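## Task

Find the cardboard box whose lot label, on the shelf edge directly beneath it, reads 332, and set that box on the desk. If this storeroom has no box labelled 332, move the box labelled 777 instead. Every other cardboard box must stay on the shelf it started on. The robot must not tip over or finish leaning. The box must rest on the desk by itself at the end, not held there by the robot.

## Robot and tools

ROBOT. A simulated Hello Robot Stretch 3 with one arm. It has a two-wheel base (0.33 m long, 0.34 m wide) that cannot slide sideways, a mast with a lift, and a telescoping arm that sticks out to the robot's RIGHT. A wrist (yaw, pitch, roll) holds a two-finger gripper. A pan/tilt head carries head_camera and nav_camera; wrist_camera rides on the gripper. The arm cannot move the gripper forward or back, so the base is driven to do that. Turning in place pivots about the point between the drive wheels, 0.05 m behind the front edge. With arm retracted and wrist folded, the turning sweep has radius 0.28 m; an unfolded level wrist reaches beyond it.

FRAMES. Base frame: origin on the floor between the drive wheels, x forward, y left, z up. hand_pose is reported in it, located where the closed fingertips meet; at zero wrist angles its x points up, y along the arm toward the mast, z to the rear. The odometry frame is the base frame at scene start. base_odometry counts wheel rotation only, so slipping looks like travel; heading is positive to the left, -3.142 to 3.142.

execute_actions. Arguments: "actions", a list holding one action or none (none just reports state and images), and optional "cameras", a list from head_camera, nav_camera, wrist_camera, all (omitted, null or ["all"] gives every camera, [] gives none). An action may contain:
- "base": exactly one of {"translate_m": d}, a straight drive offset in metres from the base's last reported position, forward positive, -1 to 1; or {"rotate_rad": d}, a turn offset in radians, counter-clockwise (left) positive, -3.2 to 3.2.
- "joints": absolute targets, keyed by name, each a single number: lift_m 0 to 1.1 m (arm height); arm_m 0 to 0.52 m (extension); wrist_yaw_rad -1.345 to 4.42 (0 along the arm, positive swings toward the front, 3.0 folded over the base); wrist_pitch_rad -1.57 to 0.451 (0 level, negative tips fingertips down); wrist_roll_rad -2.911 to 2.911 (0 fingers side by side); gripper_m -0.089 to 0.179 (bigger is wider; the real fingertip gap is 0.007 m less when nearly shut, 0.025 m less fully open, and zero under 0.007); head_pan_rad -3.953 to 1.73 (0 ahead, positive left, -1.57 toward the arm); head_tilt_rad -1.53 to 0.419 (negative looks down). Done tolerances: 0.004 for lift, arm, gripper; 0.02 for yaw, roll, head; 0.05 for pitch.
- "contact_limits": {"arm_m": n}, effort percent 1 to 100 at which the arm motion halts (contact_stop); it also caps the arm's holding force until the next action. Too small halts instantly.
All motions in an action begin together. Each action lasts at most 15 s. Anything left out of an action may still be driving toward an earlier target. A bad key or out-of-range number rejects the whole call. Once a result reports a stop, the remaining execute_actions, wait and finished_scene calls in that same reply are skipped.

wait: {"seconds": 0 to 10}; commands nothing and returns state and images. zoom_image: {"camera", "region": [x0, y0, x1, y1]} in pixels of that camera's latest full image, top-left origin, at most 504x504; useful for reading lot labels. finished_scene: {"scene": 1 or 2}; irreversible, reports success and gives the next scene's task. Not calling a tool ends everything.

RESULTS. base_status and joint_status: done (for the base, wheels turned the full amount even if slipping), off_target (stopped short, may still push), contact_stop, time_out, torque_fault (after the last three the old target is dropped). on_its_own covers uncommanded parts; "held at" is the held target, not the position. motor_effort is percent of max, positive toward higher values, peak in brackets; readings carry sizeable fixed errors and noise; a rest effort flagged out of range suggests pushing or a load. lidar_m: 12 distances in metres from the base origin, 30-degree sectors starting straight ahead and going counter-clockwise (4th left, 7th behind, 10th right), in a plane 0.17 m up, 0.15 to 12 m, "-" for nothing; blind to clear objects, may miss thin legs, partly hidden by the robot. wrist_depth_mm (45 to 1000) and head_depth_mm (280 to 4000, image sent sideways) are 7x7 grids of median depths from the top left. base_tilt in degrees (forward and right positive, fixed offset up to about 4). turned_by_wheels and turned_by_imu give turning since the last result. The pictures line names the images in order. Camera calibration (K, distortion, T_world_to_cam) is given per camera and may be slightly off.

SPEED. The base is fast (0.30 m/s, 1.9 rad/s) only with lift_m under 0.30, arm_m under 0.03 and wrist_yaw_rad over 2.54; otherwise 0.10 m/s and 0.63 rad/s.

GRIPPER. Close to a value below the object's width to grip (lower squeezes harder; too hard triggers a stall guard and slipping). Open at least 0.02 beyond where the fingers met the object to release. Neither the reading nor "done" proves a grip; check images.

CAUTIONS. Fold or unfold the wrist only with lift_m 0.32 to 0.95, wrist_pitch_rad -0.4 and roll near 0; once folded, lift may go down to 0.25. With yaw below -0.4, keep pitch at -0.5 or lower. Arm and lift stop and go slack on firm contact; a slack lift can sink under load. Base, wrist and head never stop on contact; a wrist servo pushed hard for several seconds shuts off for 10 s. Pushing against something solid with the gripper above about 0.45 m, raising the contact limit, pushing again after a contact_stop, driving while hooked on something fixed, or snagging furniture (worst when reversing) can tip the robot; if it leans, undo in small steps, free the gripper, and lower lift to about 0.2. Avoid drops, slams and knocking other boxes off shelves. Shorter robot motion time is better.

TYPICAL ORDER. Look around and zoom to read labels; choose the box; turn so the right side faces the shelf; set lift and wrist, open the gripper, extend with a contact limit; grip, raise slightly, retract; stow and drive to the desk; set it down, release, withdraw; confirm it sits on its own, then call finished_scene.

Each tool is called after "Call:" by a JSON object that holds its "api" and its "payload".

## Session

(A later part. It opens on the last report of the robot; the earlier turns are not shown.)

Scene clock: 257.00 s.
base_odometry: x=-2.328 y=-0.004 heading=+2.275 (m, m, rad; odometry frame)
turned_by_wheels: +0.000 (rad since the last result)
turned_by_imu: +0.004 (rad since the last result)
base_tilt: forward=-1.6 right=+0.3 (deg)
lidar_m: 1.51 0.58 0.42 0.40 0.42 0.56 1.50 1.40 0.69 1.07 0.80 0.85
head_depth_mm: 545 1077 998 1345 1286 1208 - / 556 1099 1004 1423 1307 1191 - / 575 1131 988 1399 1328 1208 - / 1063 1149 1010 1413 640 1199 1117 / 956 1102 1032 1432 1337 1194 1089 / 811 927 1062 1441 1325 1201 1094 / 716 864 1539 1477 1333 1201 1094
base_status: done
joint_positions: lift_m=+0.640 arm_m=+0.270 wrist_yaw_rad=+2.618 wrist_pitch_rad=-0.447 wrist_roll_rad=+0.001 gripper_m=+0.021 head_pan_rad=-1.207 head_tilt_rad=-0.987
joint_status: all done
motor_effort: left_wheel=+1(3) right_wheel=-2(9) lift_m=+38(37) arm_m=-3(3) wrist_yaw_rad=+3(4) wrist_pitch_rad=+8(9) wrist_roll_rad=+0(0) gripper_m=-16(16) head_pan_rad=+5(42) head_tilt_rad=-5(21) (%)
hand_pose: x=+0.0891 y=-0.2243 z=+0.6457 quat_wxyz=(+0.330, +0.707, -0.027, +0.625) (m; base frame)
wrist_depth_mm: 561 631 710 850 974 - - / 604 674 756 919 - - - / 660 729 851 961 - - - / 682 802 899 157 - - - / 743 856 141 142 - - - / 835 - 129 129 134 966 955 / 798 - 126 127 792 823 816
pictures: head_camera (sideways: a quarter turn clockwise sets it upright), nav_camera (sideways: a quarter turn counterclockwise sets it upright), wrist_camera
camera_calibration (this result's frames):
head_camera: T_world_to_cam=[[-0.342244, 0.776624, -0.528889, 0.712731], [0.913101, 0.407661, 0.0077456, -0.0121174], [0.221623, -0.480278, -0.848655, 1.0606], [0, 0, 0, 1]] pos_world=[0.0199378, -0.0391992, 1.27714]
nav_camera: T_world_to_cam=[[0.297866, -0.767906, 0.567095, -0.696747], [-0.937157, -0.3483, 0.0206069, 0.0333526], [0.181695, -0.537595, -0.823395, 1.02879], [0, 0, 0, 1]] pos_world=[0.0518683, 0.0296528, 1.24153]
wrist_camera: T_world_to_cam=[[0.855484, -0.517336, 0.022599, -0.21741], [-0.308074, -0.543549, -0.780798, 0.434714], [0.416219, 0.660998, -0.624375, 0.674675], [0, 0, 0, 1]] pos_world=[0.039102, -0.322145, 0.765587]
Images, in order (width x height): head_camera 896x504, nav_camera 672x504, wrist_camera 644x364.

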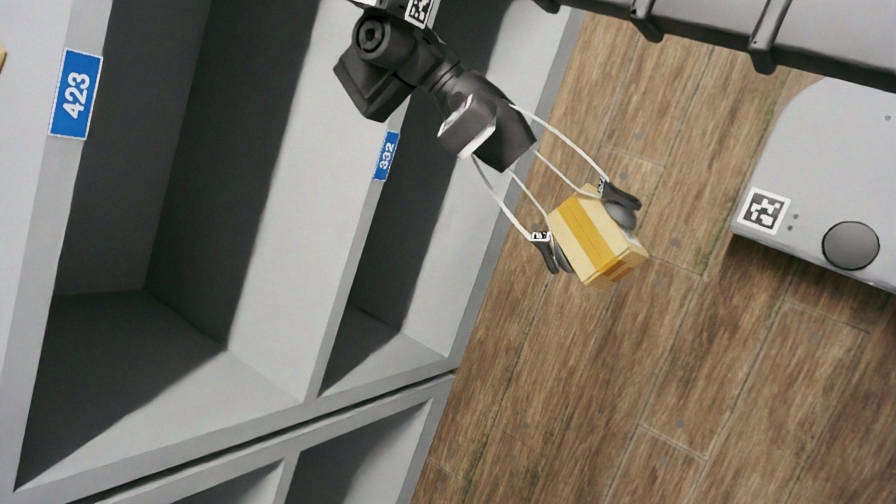

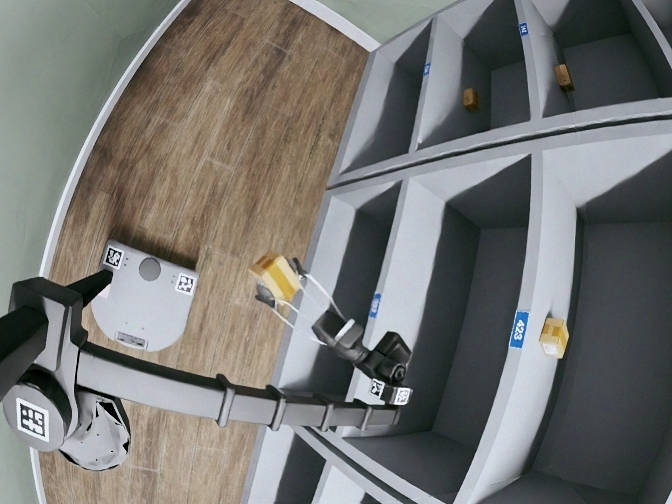

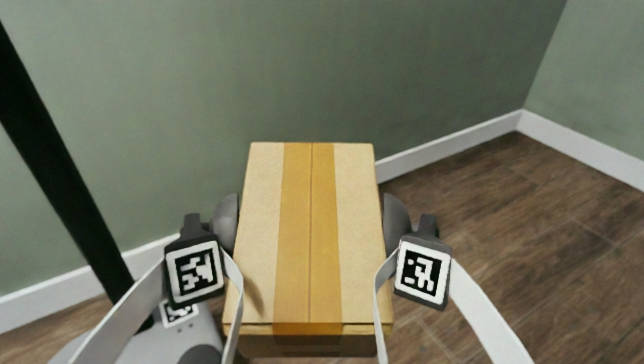

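Call:
{"api": "execute_actions", "payload": {"actions": [{"base": {"translate_m": -0.62}, "joints": {"arm_m": 0.0, "lift_m": 0.285, "head_pan_rad": -3.1, "head_tilt_rad": -0.5}}]}}

Scene clock: 264.83 s.
base_odometry: x=-1.927 y=-0.477 heading=+2.275 (m, m, rad; odometry frame)
turned_by_wheels: +0.000 (rad since the last result)
turned_by_imu: +0.006 (rad since the last result)
base_tilt: forward=-1.6 right=+0.3 (deg)
lidar_m: 1.61 0.57 0.41 0.39 0.41 0.56 1.48 0.89 0.89 0.84 0.66 1.31
head_depth_mm: 1509 1454 1414 1361 1298 1258 1162 / 2163 2338 2402 2173 1797 1497 1238 / 2201 2435 2697 2502 1862 1488 1240 / 2228 2447 2779 2441 1851 1496 1237 / 2224 2446 2732 2470 1855 1484 1241 / 2252 2520 2763 2447 1865 1484 1233 / 2198 1547 1686 1831 1733 1474 1235
base_status: done
joint_positions: lift_m=+0.285 arm_m=+0.000 wrist_yaw_rad=+2.618 wrist_pitch_rad=-0.447 wrist_roll_rad=+0.001 gripper_m=+0.021 head_pan_rad=-3.093 head_tilt_rad=-0.506
joint_status: all done
motor_effort: left_wheel=+1(10) right_wheel=-1(11) lift_m=+22(33) arm_m=-3(3) wrist_yaw_rad=+2(2) wrist_pitch_rad=+9(9) wrist_roll_rad=+0(0) gripper_m=-16(15) head_pan_rad=-4(57) head_tilt_rad=+2(25) (%)
hand_pose: x=+0.0890 y=+0.0458 z=+0.2915 quat_wxyz=(+0.330, +0.707, -0.027, +0.625) (m; base frame)
wrist_depth_mm: 350 385 436 500 588 712 953 / 373 418 477 555 660 816 - / 402 448 507 608 750 837 866 / 427 483 534 157 690 692 689 / 457 509 141 142 577 583 575 / 475 497 128 129 134 509 505 / - - 126 126 421 435 443
pictures: head_camera (sideways: a quarter turn clockwise sets it upright), nav_camera (sideways: a quarter turn counterclockwise sets it upright), wrist_camera
camera_calibration (this result's frames):
head_camera: T_world_to_cam=[[0.503708, 0.0679098, -0.8612, 1.14065], [0.101555, -0.994648, -0.019034, 0.0277007], [-0.857884, -0.0778719, -0.507909, 0.624007], [0, 0, 0, 1]] pos_world=[-0.0420403, -0.00131596, 1.29979]
nav_camera: T_world_to_cam=[[-0.466705, -0.0276995, 0.883979, -1.10509], [-0.0318168, 0.999388, 0.0145179, 0.0357461], [-0.883841, -0.0213499, -0.4673, 0.572105], [0, 0, 0, 1]] pos_world=[-0.00896507, -0.0541204, 1.24371]
wrist_camera: T_world_to_cam=[[0.855658, -0.517049, 0.022598, -0.0696752], [-0.307872, -0.543621, -0.780827, 0.3049], [0.41601, 0.661163, -0.624338, 0.275035], [0, 0, 0, 1]] pos_world=[0.0390709, -0.0521187, 0.411363]
Images, in order (width x height): head_camera 896x504, nav_camera 672x504, wrist_camera 644x364.

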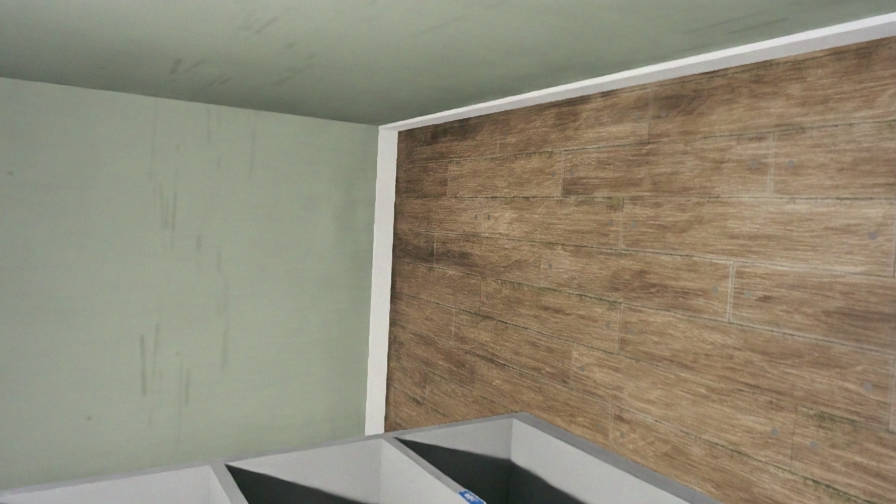

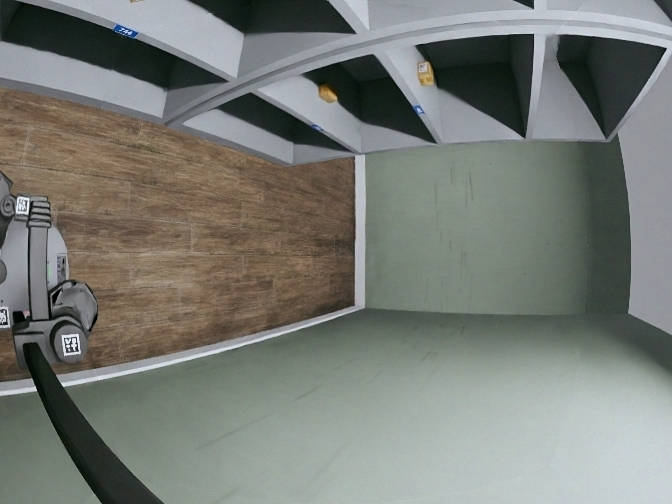

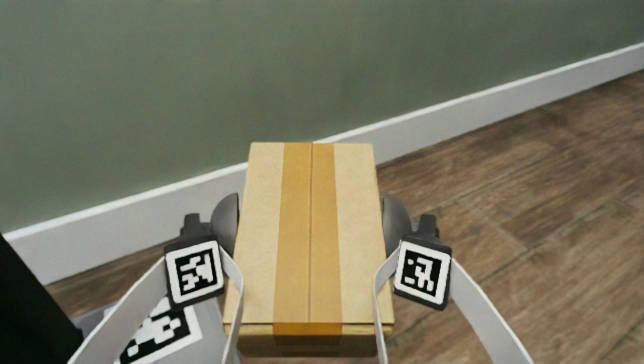

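Call:
{"api": "execute_actions", "payload": {"actions": [{"base": {"translate_m": -1.0}}], "cameras": []}}

Call:
{"api": "execute_actions", "payload": {"actions": [{"base": {"translate_m": -1.0}, "joints": {"head_pan_rad": -1.6, "head_tilt_rad": -0.45}}]}}

Scene clock: 272.60 s.
base_odometry: x=-1.280 y=-1.239 heading=+2.275 (m, m, rad; odometry frame)
turned_by_wheels: +0.000 (rad since the last result)
turned_by_imu: +0.009 (rad since the last result)
base_tilt: forward=-1.5 right=+0.3 (deg)
lidar_m: 1.53 0.55 0.40 0.39 0.40 0.55 1.49 1.70 0.85 1.07 0.69 1.36
head_depth_mm: 1313 1421 1410 1348 1304 1252 1161 / 1340 1475 1633 1805 1804 1500 1248 / 1354 1485 1662 1858 1873 1496 1238 / 1355 1500 1667 1866 1854 1484 1244 / 1367 1513 1687 1903 1857 1484 1239 / 1383 1528 1697 1920 1846 1494 1239 / 1394 1538 1707 1948 1842 1478 1240
base_status: done
joint_positions: lift_m=+0.285 arm_m=+0.000 wrist_yaw_rad=+2.618 wrist_pitch_rad=-0.447 wrist_roll_rad=+0.001 gripper_m=+0.021 head_pan_rad=-3.093 head_tilt_rad=-0.506
joint_status: not commanded
motor_effort: left_wheel=-1(11) right_wheel=+0(10) lift_m=+22(22) arm_m=-3(3) wrist_yaw_rad=+2(2) wrist_pitch_rad=+9(9) wrist_roll_rad=+0(0) gripper_m=-15(15) head_pan_rad=-3(5) head_tilt_rad=+3(2) (%)
hand_pose: x=+0.0890 y=+0.0458 z=+0.2915 quat_wxyz=(+0.330, +0.707, -0.027, +0.625) (m; base frame)
wrist_depth_mm: 341 383 428 496 580 707 894 / 365 405 466 532 635 799 - / 389 444 504 577 710 816 888 / 417 478 522 157 689 698 686 / 435 500 141 142 568 572 569 / 474 499 128 128 134 498 497 / - - 126 127 422 439 436
pictures: none
No camera images: the call's "cameras" was empty. Leave "cameras" out to get every camera's image.

Scene clock: 277.60 s.
base_odometry: x=-0.632 y=-2.001 heading=+2.275 (m, m, rad; odometry frame)
turned_by_wheels: +0.000 (rad since the last result)
turned_by_imu: +0.008 (rad since the last result)
base_tilt: forward=-1.6 right=+0.3 (deg)
lidar_m: 1.48 0.54 0.40 0.38 0.40 0.55 0.63 0.65 0.90 2.47 0.75 1.42
head_depth_mm: 1820 1818 1795 1783 1771 1545 1275 / 2759 2672 2694 2440 1975 1561 1279 / 2890 3117 3443 2729 1977 1545 1278 / 2879 3104 3427 2689 1973 1554 1275 / 2827 3105 3402 2683 1972 1545 1275 / 2849 3086 3381 2693 1953 1537 1271 / 2848 3080 3333 1185 1187 1195 1206
base_status: done
joint_positions: lift_m=+0.285 arm_m=+0.000 wrist_yaw_rad=+2.618 wrist_pitch_rad=-0.447 wrist_roll_rad=+0.001 gripper_m=+0.021 head_pan_rad=-1.607 head_tilt_rad=-0.458
joint_status: all done
motor_effort: left_wheel=-2(12) right_wheel=+1(10) lift_m=+22(22) arm_m=-3(3) wrist_yaw_rad=+2(2) wrist_pitch_rad=+9(8) wrist_roll_rad=+0(0) gripper_m=-15(16) head_pan_rad=+4(58) head_tilt_rad=+2(7) (%)
hand_pose: x=+0.0890 y=+0.0458 z=+0.2915 quat_wxyz=(+0.330, +0.707, -0.027, +0.625) (m; base frame)
wrist_depth_mm: 343 381 420 492 571 688 874 / 365 407 458 538 641 791 993 / 392 432 493 564 705 820 853 / 420 480 515 158 692 691 705 / 451 504 141 142 583 589 596 / 469 496 129 130 134 500 502 / - - 126 127 421 438 440
pictures: head_camera (sideways: a quarter turn clockwise sets it upright), nav_camera (sideways: a quarter turn counterclockwise sets it upright), wrist_camera
camera_calibration (this result's frames):
head_camera: T_world_to_cam=[[-0.0264875, 0.465416, -0.884696, 1.17452], [0.999641, 0.0158615, -0.0215846, 0.0255442], [0.00398679, -0.88495, -0.465669, 0.563788], [0, 0, 0, 1]] pos_world=[0.0033274, -0.0481221, 1.30219]
nav_camera: T_world_to_cam=[[-0.0104017, -0.424079, 0.905565, -1.13604], [-0.998462, 0.0537276, 0.013692, 0.0427169], [-0.0544604, -0.90403, -0.423986, 0.510683], [0, 0, 0, 1]] pos_world=[0.0586464, -0.0223915, 1.24469]
wrist_camera: T_world_to_cam=[[0.855669, -0.51703, 0.022598, -0.0696722], [-0.30786, -0.543627, -0.780827, 0.304899], [0.415996, 0.661173, -0.624338, 0.275036], [0, 0, 0, 1]] pos_world=[0.0390689, -0.0521174, 0.411363]
Images, in order (width x height): head_camera 896x504, nav_camera 672x504, wrist_camera 644x364.

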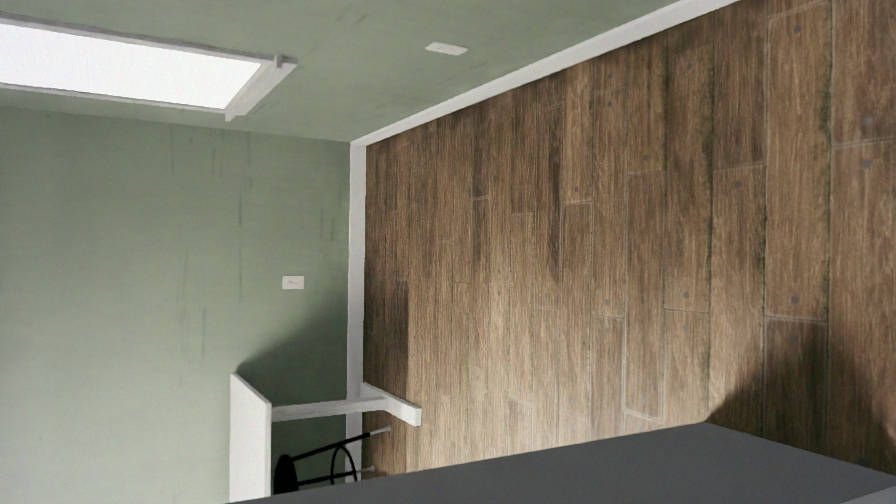

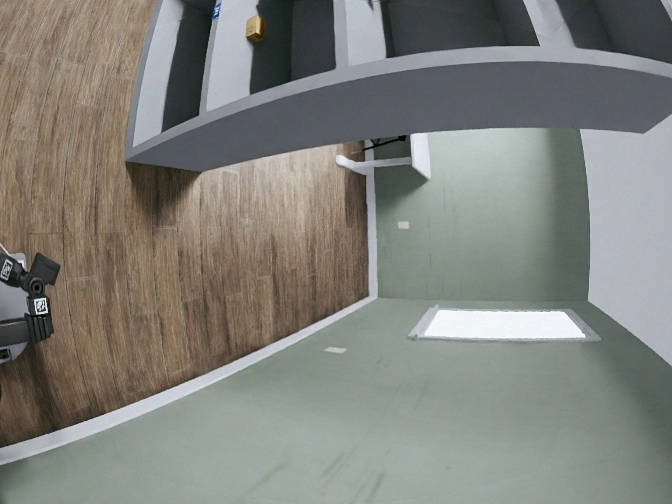

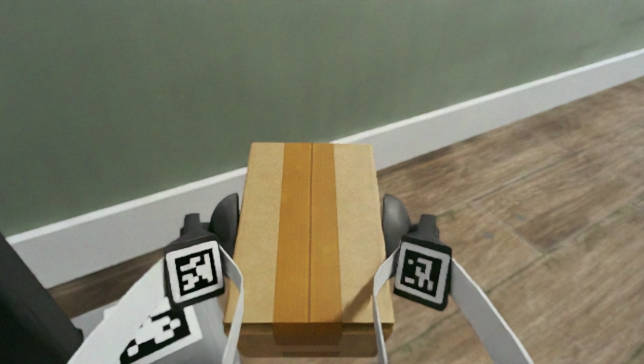

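Call:
{"api": "execute_actions", "payload": {"actions": [{"base": {"rotate_rad": 1.62}, "joints": {"head_pan_rad": -3.0, "head_tilt_rad": -0.5}}], "cameras": ["nav_camera"]}}

Call:
{"api": "execute_actions", "payload": {"actions": [{"base": {"translate_m": -1.0}}], "cameras": ["nav_camera"]}}

Scene clock: 283.17 s.
base_odometry: x=-0.632 y=-2.001 heading=-2.389 (m, m, rad; odometry frame)
turned_by_wheels: +1.620 (rad since the last result)
turned_by_imu: +1.629 (rad since the last result)
base_tilt: forward=-1.5 right=+0.3 (deg)
lidar_m: 0.38 0.41 0.58 0.63 0.66 0.94 3.04 0.75 1.43 1.24 0.52 0.39
head_depth_mm: 2754 2992 3273 2547 1878 1513 1254 / 2792 3057 3327 2542 1880 1508 1248 / 2847 3188 3371 2539 1888 1502 1246 / 2954 3153 3420 2535 1890 1510 1248 / 2951 3025 3126 1270 1406 1424 1243 / 777 826 882 939 1006 1116 1212 / 637 671 719 808 1032 1363 1242
base_status: done
joint_positions: lift_m=+0.285 arm_m=+0.000 wrist_yaw_rad=+2.618 wrist_pitch_rad=-0.447 wrist_roll_rad=+0.001 gripper_m=+0.021 head_pan_rad=-2.993 head_tilt_rad=-0.494
joint_status: all done
motor_effort: left_wheel=-4(12) right_wheel=+2(14) lift_m=+22(22) arm_m=-3(3) wrist_yaw_rad=+1(2) wrist_pitch_rad=+8(8) wrist_roll_rad=+0(0) gripper_m=-16(16) head_pan_rad=-5(58) head_tilt_rad=-2(8) (%)
hand_pose: x=+0.0890 y=+0.0458 z=+0.2915 quat_wxyz=(+0.330, +0.707, -0.027, +0.625) (m; base frame)
wrist_depth_mm: 534 587 649 688 484 369 297 / 580 623 719 743 516 385 310 / 622 665 748 774 544 405 315 / 635 661 647 158 538 424 330 / 559 560 141 141 513 439 343 / 489 496 129 129 134 429 358 / - - 126 127 422 419 361
pictures: nav_camera (sideways: a quarter turn counterclockwise sets it upright)
camera_calibration (this result's frames):
nav_camera: T_world_to_cam=[[-0.451328, -0.0726213, 0.889398, -1.11226], [-0.131275, 0.991242, 0.0143209, 0.0366089], [-0.882649, -0.110293, -0.456909, 0.558576], [0, 0, 0, 1]] pos_world=[-0.00415926, -0.0554549, 1.24393]
Images, in order (width x height): nav_camera 672x504.

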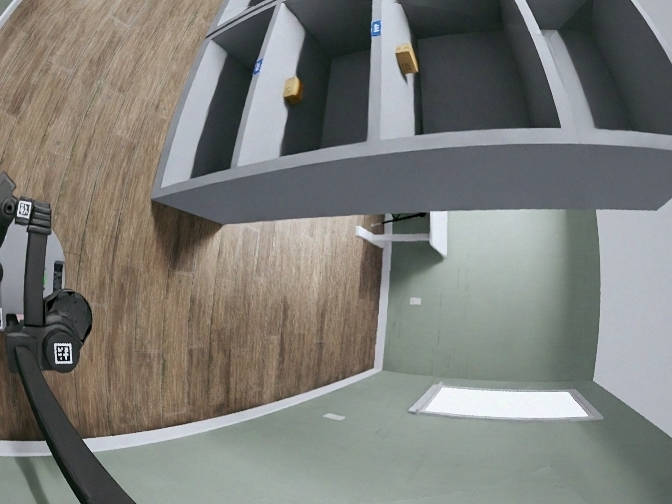

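Scene clock: 288.17 s.
base_odometry: x=+0.097 y=-1.318 heading=-2.389 (m, m, rad; odometry frame)
turned_by_wheels: +0.000 (rad since the last result)
turned_by_imu: +0.008 (rad since the last result)
base_tilt: forward=-1.5 right=+0.3 (deg)
lidar_m: 1.39 0.92 0.70 0.69 0.73 1.04 2.13 2.05 0.35 0.34 0.36 1.42
head_depth_mm: 1907 2078 2319 2442 1896 1508 1252 / 1966 2143 2374 2518 1901 1508 1252 / 2013 2216 2444 2488 1882 1505 1248 / 2069 2285 2522 2502 1875 1505 1246 / 2123 2316 2181 2387 1871 1493 1243 / 2168 2367 2141 2385 1881 1494 1244 / 2233 2440 2144 2414 1874 1489 1229
base_status: done
joint_positions: lift_m=+0.285 arm_m=+0.000 wrist_yaw_rad=+2.618 wrist_pitch_rad=-0.447 wrist_roll_rad=+0.001 gripper_m=+0.021 head_pan_rad=-2.993 head_tilt_rad=-0.495
joint_status: not commanded
motor_effort: left_wheel=-3(15) right_wheel=+3(7) lift_m=+22(22) arm_m=-3(3) wrist_yaw_rad=+2(2) wrist_pitch_rad=+8(9) wrist_roll_rad=+0(0) gripper_m=-15(16) head_pan_rad=-4(4) head_tilt_rad=-1(2) (%)
hand_pose: x=+0.0890 y=+0.0458 z=+0.2915 quat_wxyz=(+0.330, +0.707, -0.027, +0.625) (m; base frame)
wrist_depth_mm: 583 627 713 805 889 - - / 642 695 775 852 - - - / 664 723 803 846 834 868 859 / 674 654 646 157 686 687 696 / 552 567 141 142 582 579 583 / 494 497 128 129 134 501 503 / - - 126 127 420 438 441
pictures: nav_camera (sideways: a quarter turn counterclockwise sets it upright)
camera_calibration (this result's frames):
nav_camera: T_world_to_cam=[[-0.451663, -0.0726621, 0.889225, -1.11203], [-0.131261, 0.991244, 0.0143274, 0.0366005], [-0.88248, -0.110249, -0.457246, 0.559015], [0, 0, 0, 1]] pos_world=[-0.00413861, -0.0554514, 1.24393]
Images, in order (width x height): nav_camera 672x504.

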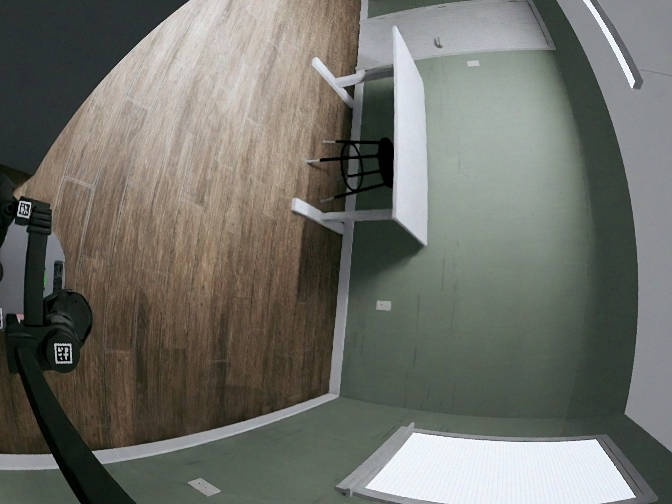

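Call:
{"api": "execute_actions", "payload": {"actions": [{"base": {"translate_m": -1.0}, "joints": {"head_pan_rad": -2.45, "head_tilt_rad": -0.6}}]}}

Scene clock: 294.37 s.
base_odometry: x=+0.827 y=-0.634 heading=-2.389 (m, m, rad; odometry frame)
turned_by_wheels: +0.000 (rad since the last result)
turned_by_imu: +0.008 (rad since the last result)
base_tilt: forward=-1.6 right=+0.3 (deg)
lidar_m: 2.32 1.00 0.77 0.75 0.80 1.16 1.38 1.11 1.21 2.86 1.23 0.96
head_depth_mm: 1261 1372 1425 1666 1709 1409 1192 / 1369 1496 1332 1748 1665 1406 1187 / 1495 1641 1333 1050 1576 1402 1184 / 1657 1803 1330 1097 1708 1409 1188 / 1829 1946 1324 1935 1691 1398 1188 / 2064 2102 1395 2163 1701 1396 1190 / 2318 2453 1569 2160 1685 1397 1180
base_status: done
joint_positions: lift_m=+0.285 arm_m=+0.000 wrist_yaw_rad=+2.618 wrist_pitch_rad=-0.447 wrist_roll_rad=+0.001 gripper_m=+0.021 head_pan_rad=-2.457 head_tilt_rad=-0.593
joint_status: all done
motor_effort: left_wheel=-4(15) right_wheel=+3(8) lift_m=+22(22) arm_m=-3(3) wrist_yaw_rad=+1(1) wrist_pitch_rad=+8(9) wrist_roll_rad=+0(0) gripper_m=-16(15) head_pan_rad=+5(47) head_tilt_rad=-3(12) (%)
hand_pose: x=+0.0890 y=+0.0458 z=+0.2915 quat_wxyz=(+0.330, +0.707, -0.027, +0.625) (m; base frame)
wrist_depth_mm: 633 688 747 904 995 - - / 661 763 855 929 - - - / 718 784 821 848 831 851 875 / 657 670 647 158 679 691 690 / 566 559 142 142 574 582 585 / 486 502 128 129 134 503 503 / - - 126 127 423 436 438
pictures: head_camera (sideways: a quarter turn clockwise sets it upright), nav_camera (sideways: a quarter turn counterclockwise sets it upright), wrist_camera
camera_calibration (this result's frames):
head_camera: T_world_to_cam=[[0.421391, 0.39993, -0.813932, 1.07951], [0.673612, -0.738946, -0.0143411, 0.0180997], [-0.607187, -0.542231, -0.580783, 0.717291], [0, 0, 0, 1]] pos_world=[-0.0315606, -0.0294188, 1.2955]
nav_camera: T_world_to_cam=[[-0.417153, -0.346947, 0.840006, -1.04805], [-0.620224, 0.784263, 0.0159156, 0.0375174], [-0.664308, -0.514353, -0.542343, 0.668406], [0, 0, 0, 1]] pos_world=[0.0300988, -0.0492449, 1.24228]
wrist_camera: T_world_to_cam=[[0.855674, -0.517022, 0.0226011, -0.0696729], [-0.307848, -0.543624, -0.780834, 0.304901], [0.415995, 0.661182, -0.624329, 0.275034], [0, 0, 0, 1]] pos_world=[0.039068, -0.0521181, 0.411364]
Images, in order (width x height): head_camera 896x504, nav_camera 672x504, wrist_camera 644x364.

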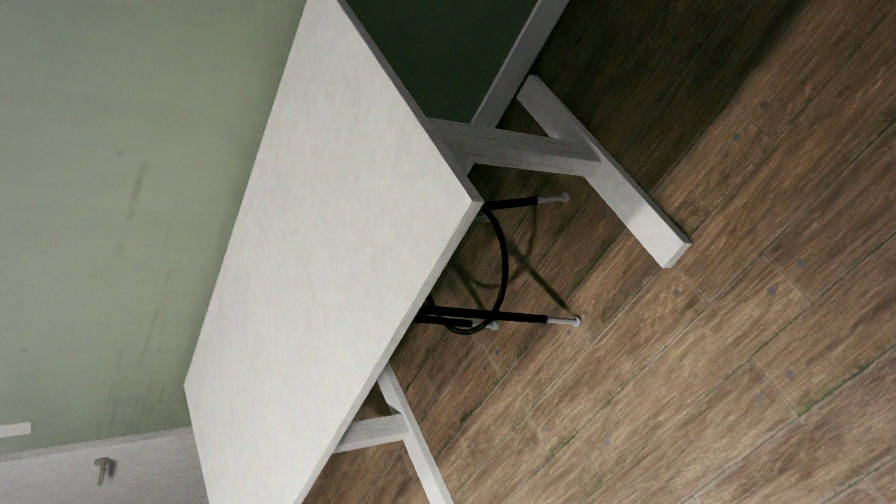

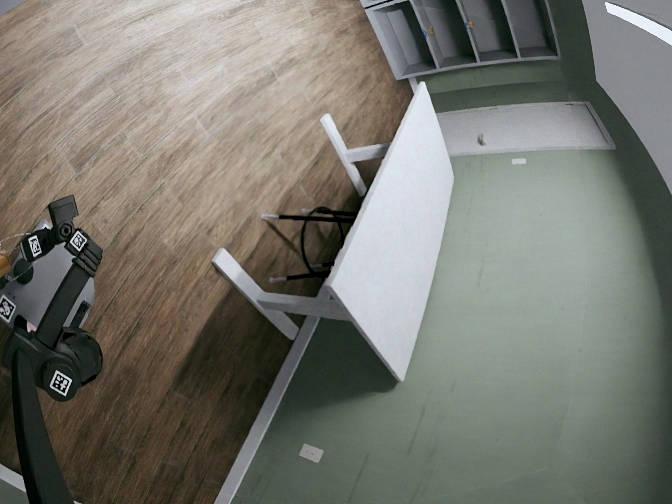

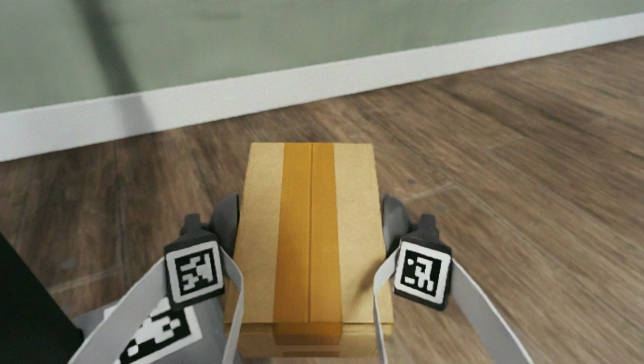

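Call:
{"api": "execute_actions", "payload": {"actions": [{"base": {"translate_m": -0.42}, "joints": {"lift_m": 0.835, "arm_m": 0.35, "wrist_yaw_rad": -0.4, "head_pan_rad": -1.9, "head_tilt_rad": -0.75}}]}}

Scene clock: 323.20 s.
base_odometry: x=+1.134 y=-0.347 heading=-2.389 (m, m, rad; odometry frame)
turned_by_wheels: +0.000 (rad since the last result)
turned_by_imu: +0.005 (rad since the last result)
base_tilt: forward=-1.6 right=+0.3 (deg)
lidar_m: 1.37 1.04 0.80 0.78 0.83 0.98 0.96 0.77 0.78 3.56 1.79 1.37
head_depth_mm: 1593 1346 1009 801 1194 - - / 1878 1351 1006 802 1512 - 1099 / 2364 1350 1010 827 - 1290 1128 / 3356 1361 1086 1714 1506 1295 1128 / 3266 1596 - 1820 1515 1296 1128 / 3393 3257 - 1779 1515 1293 1131 / 3159 3039 2278 1829 1511 1290 1126
base_status: done
joint_positions: lift_m=+0.835 arm_m=+0.350 wrist_yaw_rad=-0.398 wrist_pitch_rad=-0.447 wrist_roll_rad=+0.001 gripper_m=+0.021 head_pan_rad=-1.907 head_tilt_rad=-0.740
joint_status: all done
motor_effort: left_wheel=-3(15) right_wheel=+3(9) lift_m=+38(39) arm_m=+3(4) wrist_yaw_rad=-3(4) wrist_pitch_rad=+9(8) wrist_roll_rad=+0(0) gripper_m=-16(15) head_pan_rad=+4(46) head_tilt_rad=-4(15) (%)
hand_pose: x=-0.1071 y=-0.6980 z=+0.8408 quat_wxyz=(+0.645, +0.017, -0.707, -0.290) (m; base frame)
wrist_depth_mm: - - - 900 939 940 848 / - - - 629 625 654 662 / - - - 505 495 496 500 / - - - 157 396 395 400 / - - 142 142 331 337 339 / - - 130 129 134 288 288 / - - 962 127 975 255 255
pictures: head_camera (sideways: a quarter turn clockwise sets it upright), nav_camera (sideways: a quarter turn counterclockwise sets it upright), wrist_camera
camera_calibration (this result's frames):
head_camera: T_world_to_cam=[[0.187548, 0.668147, -0.720004, 0.95851], [0.961023, -0.276398, -0.00616178, 0.00569588], [-0.203125, -0.690785, -0.693943, 0.862025], [0, 0, 0, 1]] pos_world=[-0.0101421, -0.0433776, 1.28836]
nav_camera: T_world_to_cam=[[-0.213027, -0.624756, 0.751199, -0.933525], [-0.939526, 0.342003, 0.0180036, 0.03675], [-0.26816, -0.701936, -0.659831, 0.81883], [0, 0, 0, 1]] pos_world=[0.0552394, -0.0210282, 1.24089]
wrist_camera: T_world_to_cam=[[-0.913526, 0.406153, 0.02259, 0.15609], [0.237517, 0.577664, -0.780955, 1.11025], [-0.330236, -0.708057, -0.624179, 0.155547], [0, 0, 0, 1]] pos_world=[-0.0697431, -0.594609, 0.960615]
Images, in order (width x height): head_camera 896x504, nav_camera 672x504, wrist_camera 644x364.

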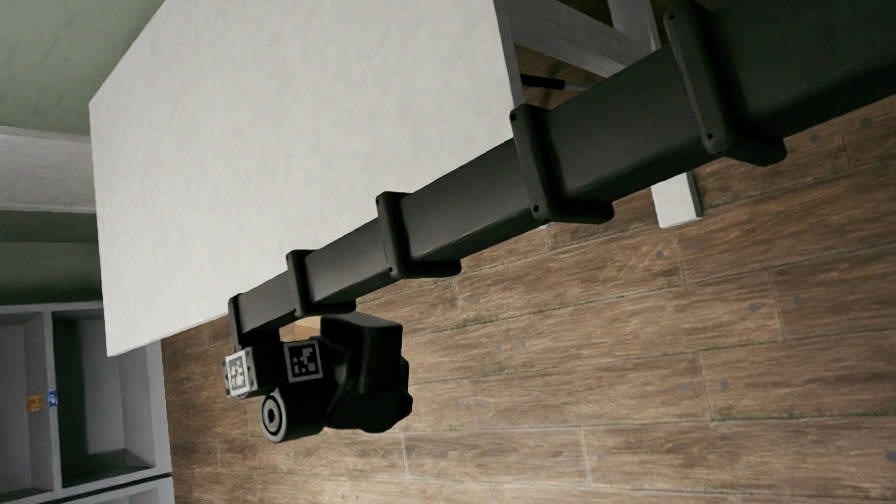

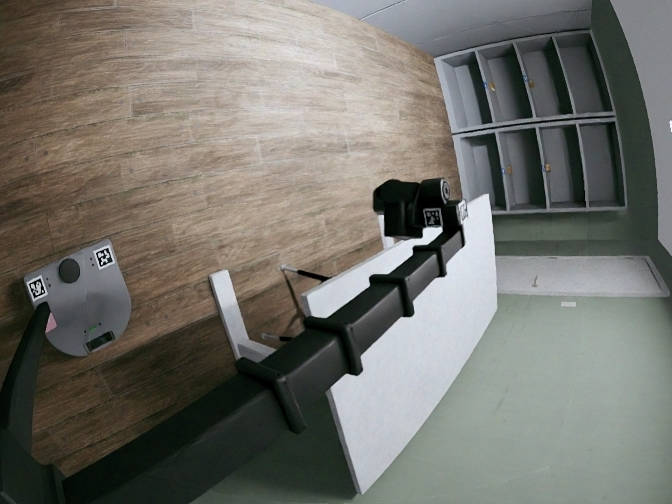

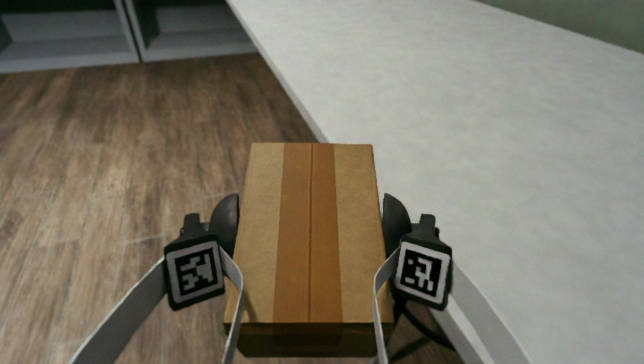

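Call:
{"api": "execute_actions", "payload": {"actions": [{"base": {"translate_m": -0.24}, "joints": {"lift_m": 0.812, "wrist_yaw_rad": -0.7, "wrist_pitch_rad": -0.69}}]}}

Scene clock: 331.43 s.
base_odometry: x=+1.309 y=-0.183 heading=-2.389 (m, m, rad; odometry frame)
turned_by_wheels: +0.000 (rad since the last result)
turned_by_imu: +0.004 (rad since the last result)
base_tilt: forward=-1.6 right=+0.3 (deg)
lidar_m: 1.60 1.06 0.82 0.80 0.86 0.74 0.72 0.76 0.62 0.92 2.10 1.61
head_depth_mm: 1201 1235 1009 801 1446 1322 - / 1493 1358 1007 801 1475 - - / 1847 1353 1008 827 - 1272 1132 / 2599 1348 1047 - 1415 1269 1128 / 3367 1356 - 776 719 1263 1127 / 3279 1357 - 781 1417 1293 1126 / 3281 3069 2282 1832 1518 1299 1130
base_status: done
joint_positions: lift_m=+0.812 arm_m=+0.350 wrist_yaw_rad=-0.698 wrist_pitch_rad=-0.707 wrist_roll_rad=+0.001 gripper_m=+0.021 head_pan_rad=-1.907 head_tilt_rad=-0.740
joint_status: all done
motor_effort: left_wheel=-4(9) right_wheel=+3(6) lift_m=+22(33) arm_m=+3(3) wrist_yaw_rad=-3(5) wrist_pitch_rad=+5(8) wrist_roll_rad=+0(0) gripper_m=-16(15) head_pan_rad=+5(5) head_tilt_rad=-4(3) (%)
hand_pose: x=-0.1366 y=-0.6318 z=+0.7662 quat_wxyz=(+0.539, +0.004, -0.707, -0.457) (m; base frame)
wrist_depth_mm: 348 350 358 362 364 364 372 / 299 301 305 311 311 315 318 / 263 267 270 272 273 273 277 / 236 237 233 157 244 242 246 / 212 212 141 142 218 220 222 / 194 194 129 129 134 199 200 / 179 179 173 127 179 182 184
pictures: head_camera (sideways: a quarter turn clockwise sets it upright), nav_camera (sideways: a quarter turn counterclockwise sets it upright), wrist_camera
camera_calibration (this result's frames):
head_camera: T_world_to_cam=[[0.187548, 0.668147, -0.720004, 0.95851], [0.961023, -0.276398, -0.00616178, 0.00569589], [-0.203125, -0.690785, -0.693943, 0.862025], [0, 0, 0, 1]] pos_world=[-0.0101421, -0.0433776, 1.28836]
nav_camera: T_world_to_cam=[[-0.213026, -0.624756, 0.751199, -0.933526], [-0.939526, 0.342003, 0.0180036, 0.03675], [-0.26816, -0.701936, -0.659831, 0.81883], [0, 0, 0, 1]] pos_world=[0.0552394, -0.0210282, 1.24089]
wrist_camera: T_world_to_cam=[[-0.75722, 0.652601, 0.0270178, 0.277643], [0.513003, 0.619828, -0.593835, 0.941673], [-0.404284, -0.435804, -0.804133, 0.445919], [0, 0, 0, 1]] pos_world=[-0.0925669, -0.570532, 0.910275]
Images, in order (width x height): head_camera 896x504, nav_camera 672x504, wrist_camera 644x364.

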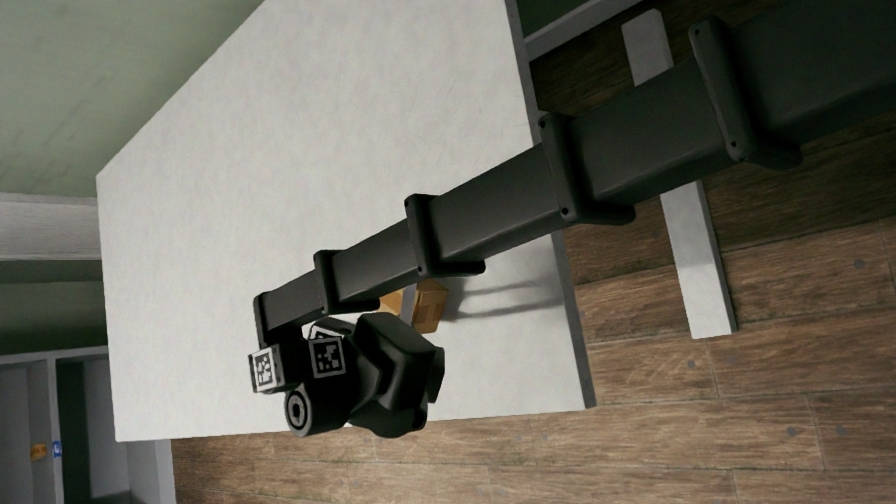

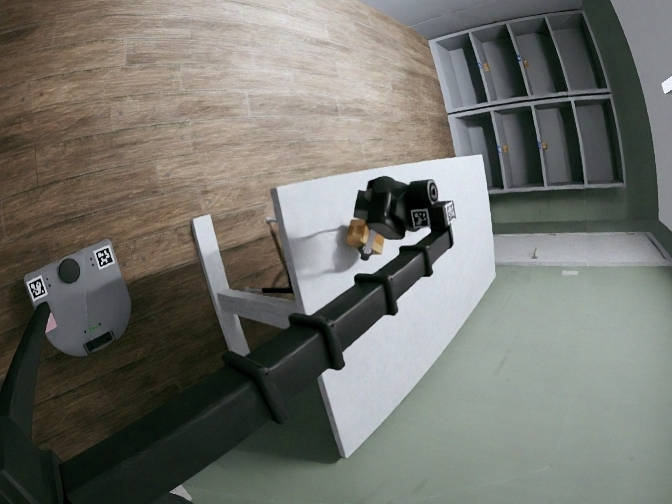

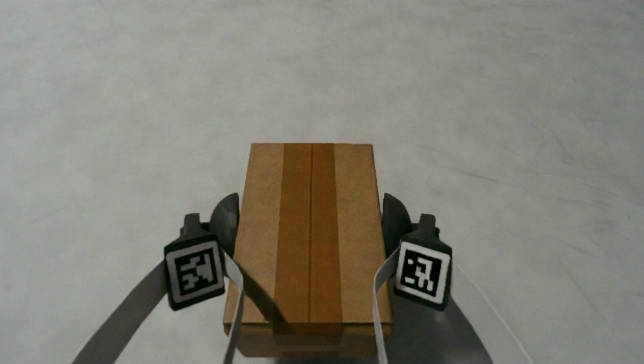

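Call:
{"api": "execute_actions", "payload": {"actions": [{"joints": {"lift_m": 0.796}}], "cameras": ["wrist_camera"]}}

Scene clock: 333.87 s.
base_odometry: x=+1.309 y=-0.183 heading=-2.389 (m, m, rad; odometry frame)
turned_by_wheels: +0.000 (rad since the last result)
turned_by_imu: +0.000 (rad since the last result)
base_tilt: forward=-1.6 right=+0.3 (deg)
lidar_m: 1.61 1.06 0.82 0.80 0.85 0.73 0.72 0.76 0.62 0.92 2.10 1.62
head_depth_mm: 1201 1234 1012 803 1439 1327 - / 1494 1362 1007 803 1441 - - / 1827 1362 1008 827 - 1264 1125 / 2600 1355 1045 - 1411 1272 1131 / 3346 1354 - 771 719 1266 1126 / 3242 1358 1134 780 1412 1299 1127 / 3297 3036 2283 1827 1512 1294 1126
base_status: not commanded
joint_positions: lift_m=+0.796 arm_m=+0.350 wrist_yaw_rad=-0.698 wrist_pitch_rad=-0.707 wrist_roll_rad=+0.001 gripper_m=+0.021 head_pan_rad=-1.907 head_tilt_rad=-0.740
joint_status: all done
motor_effort: left_wheel=-4(3) right_wheel=+3(3) lift_m=+21(22) arm_m=+3(3) wrist_yaw_rad=-3(4) wrist_pitch_rad=+5(5) wrist_roll_rad=+0(0) gripper_m=-15(15) head_pan_rad=+5(5) head_tilt_rad=-4(4) (%)
hand_pose: x=-0.1367 y=-0.6319 z=+0.7504 quat_wxyz=(+0.540, +0.003, -0.707, -0.457) (m; base frame)
wrist_depth_mm: 319 326 327 332 335 338 341 / 276 280 284 284 288 291 291 / 242 244 244 247 251 252 255 / 216 217 215 158 222 223 226 / 195 195 142 142 200 202 202 / 178 180 129 128 134 184 184 / 166 164 159 126 163 167 169
pictures: wrist_camera
camera_calibration (this result's frames):
wrist_camera: T_world_to_cam=[[-0.756915, 0.652955, 0.0270028, 0.278269], [0.512932, 0.619186, -0.594567, 0.932571], [-0.404945, -0.436186, -0.803593, 0.432391], [0, 0, 0, 1]] pos_world=[-0.0926244, -0.570529, 0.894428]
Images, in order (width x height): wrist_camera 644x364.

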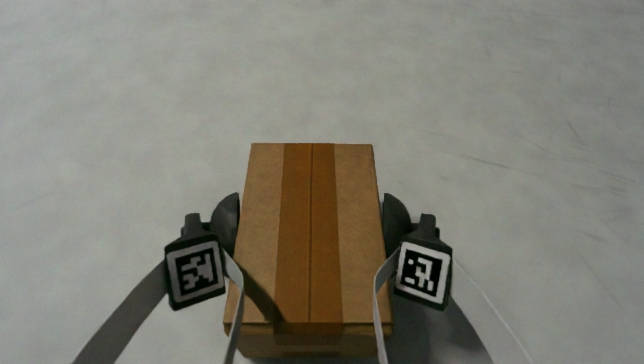

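The depth readings now match the ones from the grasp, so the box is resting on the desk. I'll release it.

Call:
{"api": "execute_actions", "payload": {"actions": [{"joints": {"gripper_m": 0.12}}], "cameras": ["wrist_camera"]}}

Call:
{"api": "execute_actions", "payload": {"actions": [{"joints": {"lift_m": 0.86}}]}}

Scene clock: 336.23 s.
base_odometry: x=+1.309 y=-0.183 heading=-2.389 (m, m, rad; odometry frame)
turned_by_wheels: +0.000 (rad since the last result)
turned_by_imu: +0.000 (rad since the last result)
base_tilt: forward=-1.6 right=+0.3 (deg)
lidar_m: 1.60 1.06 0.82 0.80 0.85 0.73 0.72 0.76 0.62 0.92 2.10 1.62
head_depth_mm: 1200 1231 1006 801 1438 1314 - / 1494 1354 1007 804 1452 - - / 1844 1352 1006 825 - 1267 1130 / 2617 1356 1044 - 1404 1266 1132 / 3330 1355 - 778 720 1270 1129 / 3215 1359 1131 778 1410 1288 1132 / 3266 3078 2303 1825 1511 1296 1129
base_status: not commanded
joint_positions: lift_m=+0.796 arm_m=+0.350 wrist_yaw_rad=-0.698 wrist_pitch_rad=-0.702 wrist_roll_rad=+0.001 gripper_m=+0.120 head_pan_rad=-1.907 head_tilt_rad=-0.740
joint_status: all done
motor_effort: left_wheel=-4(3) right_wheel=+3(3) lift_m=+21(21) arm_m=+3(3) wrist_yaw_rad=-3(3) wrist_pitch_rad=+3(5) wrist_roll_rad=+0(0) gripper_m=+0(81) head_pan_rad=+5(4) head_tilt_rad=-4(3) (%)
hand_pose: x=-0.1373 y=-0.6326 z=+0.7513 quat_wxyz=(+0.541, +0.001, -0.707, -0.456) (m; base frame)
wrist_depth_mm: 323 332 331 332 340 340 341 / 279 283 283 286 289 292 295 / 245 247 247 251 252 254 257 / 218 218 215 159 226 225 229 / 196 200 191 143 197 205 205 / 181 - 134 129 179 - 186 / 162 163 160 134 165 167 169
pictures: wrist_camera
camera_calibration (this result's frames):
wrist_camera: T_world_to_cam=[[-0.756801, 0.65309, 0.026939, 0.278398], [0.511133, 0.616984, -0.598393, 0.935017], [-0.407425, -0.439095, -0.80075, 0.428235], [0, 0, 0, 1]] pos_world=[-0.092752, -0.570674, 0.894917]
Images, in order (width x height): wrist_camera 644x364.

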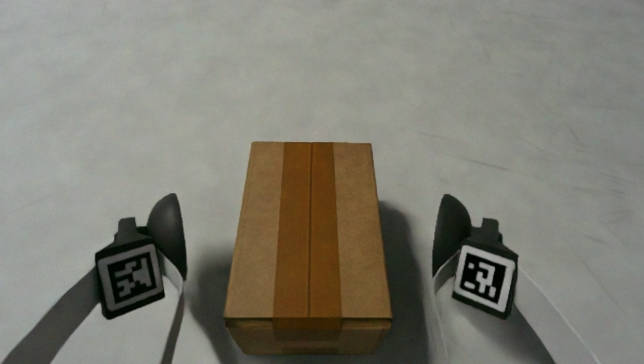

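Scene clock: 337.63 s.
base_odometry: x=+1.309 y=-0.183 heading=-2.389 (m, m, rad; odometry frame)
turned_by_wheels: +0.000 (rad since the last result)
turned_by_imu: +0.000 (rad since the last result)
base_tilt: forward=-1.6 right=+0.3 (deg)
lidar_m: 1.60 1.06 0.82 0.80 0.85 0.73 0.72 0.76 0.62 0.92 2.10 1.62
head_depth_mm: 1200 1237 1005 800 1438 - - / 1496 1353 1009 826 - - 1111 / 1848 1350 1007 - - 1273 1129 / 2619 1352 - 778 1420 1265 1131 / 3377 1459 - 779 718 1268 1131 / 3243 1423 - 804 1410 1294 1130 / 3336 3069 2275 1810 1521 1294 1128
base_status: not commanded
joint_positions: lift_m=+0.860 arm_m=+0.350 wrist_yaw_rad=-0.698 wrist_pitch_rad=-0.702 wrist_roll_rad=+0.001 gripper_m=+0.120 head_pan_rad=-1.907 head_tilt_rad=-0.740
joint_status: all done
motor_effort: left_wheel=-4(4) right_wheel=+3(3) lift_m=+37(39) arm_m=+3(3) wrist_yaw_rad=-2(2) wrist_pitch_rad=+4(4) wrist_roll_rad=+0(0) gripper_m=+0(1) head_pan_rad=+4(4) head_tilt_rad=-3(4) (%)
hand_pose: x=-0.1373 y=-0.6326 z=+0.8145 quat_wxyz=(+0.541, +0.001, -0.707, -0.456) (m; base frame)
wrist_depth_mm: 448 450 454 450 463 463 472 / 382 385 388 392 394 398 403 / 333 333 341 343 344 347 347 / 297 300 301 301 304 304 312 / 268 269 268 213 274 279 277 / 247 - 247 195 248 - 252 / 222 224 221 178 227 228 232
pictures: head_camera (sideways: a quarter turn clockwise sets it upright), nav_camera (sideways: a quarter turn counterclockwise sets it upright), wrist_camera
camera_calibration (this result's frames):
head_camera: T_world_to_cam=[[0.187548, 0.668147, -0.720004, 0.95851], [0.961023, -0.276398, -0.00616178, 0.00569588], [-0.203125, -0.690785, -0.693943, 0.862025], [0, 0, 0, 1]] pos_world=[-0.0101421, -0.0433776, 1.28836]
nav_camera: T_world_to_cam=[[-0.213027, -0.624756, 0.751199, -0.933525], [-0.939526, 0.342003, 0.0180036, 0.03675], [-0.26816, -0.701936, -0.659831, 0.81883], [0, 0, 0, 1]] pos_world=[0.0552394, -0.0210282, 1.24089]
wrist_camera: T_world_to_cam=[[-0.756802, 0.653089, 0.0269396, 0.276694], [0.511146, 0.617, -0.598365, 0.972827], [-0.407407, -0.439073, -0.800771, 0.478889], [0, 0, 0, 1]] pos_world=[-0.0927511, -0.570673, 0.958132]
Images, in order (width x height): head_camera 896x504, nav_camera 672x504, wrist_camera 644x364.

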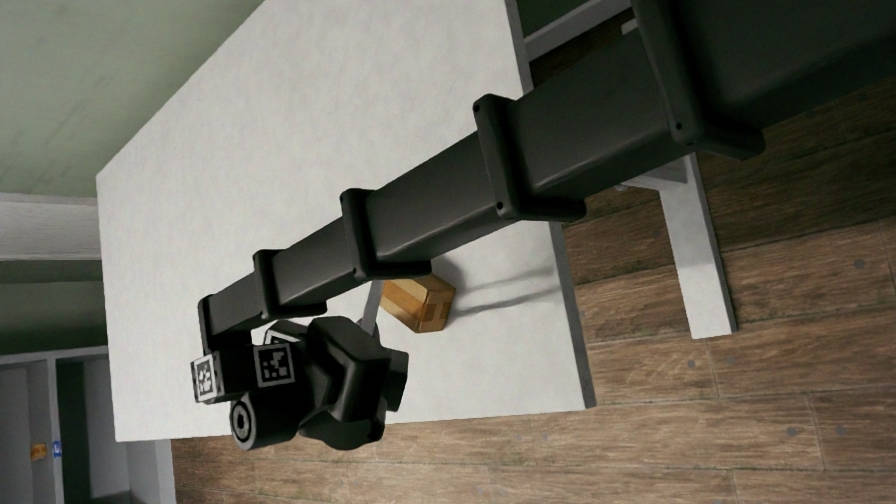

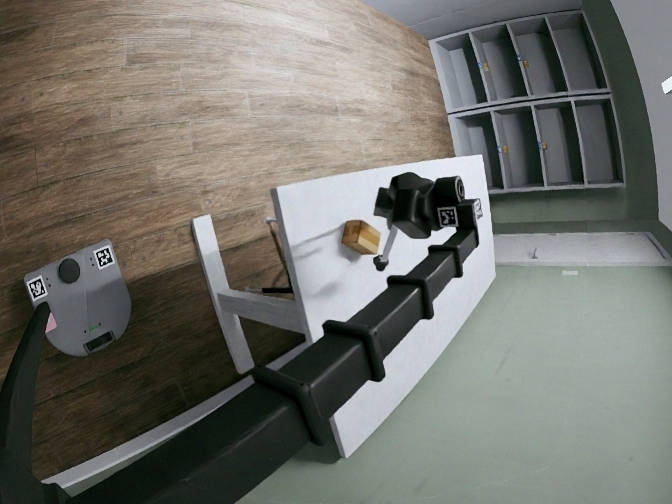

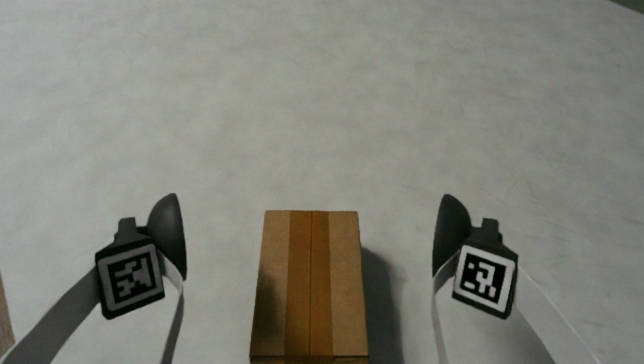

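Box 332 is sitting on the desk and the gripper is clear of it, so I'm ending scene 1.

Call:
{"api": "finished_scene", "payload": {"scene": 1}}

The scene is finished: the task was done.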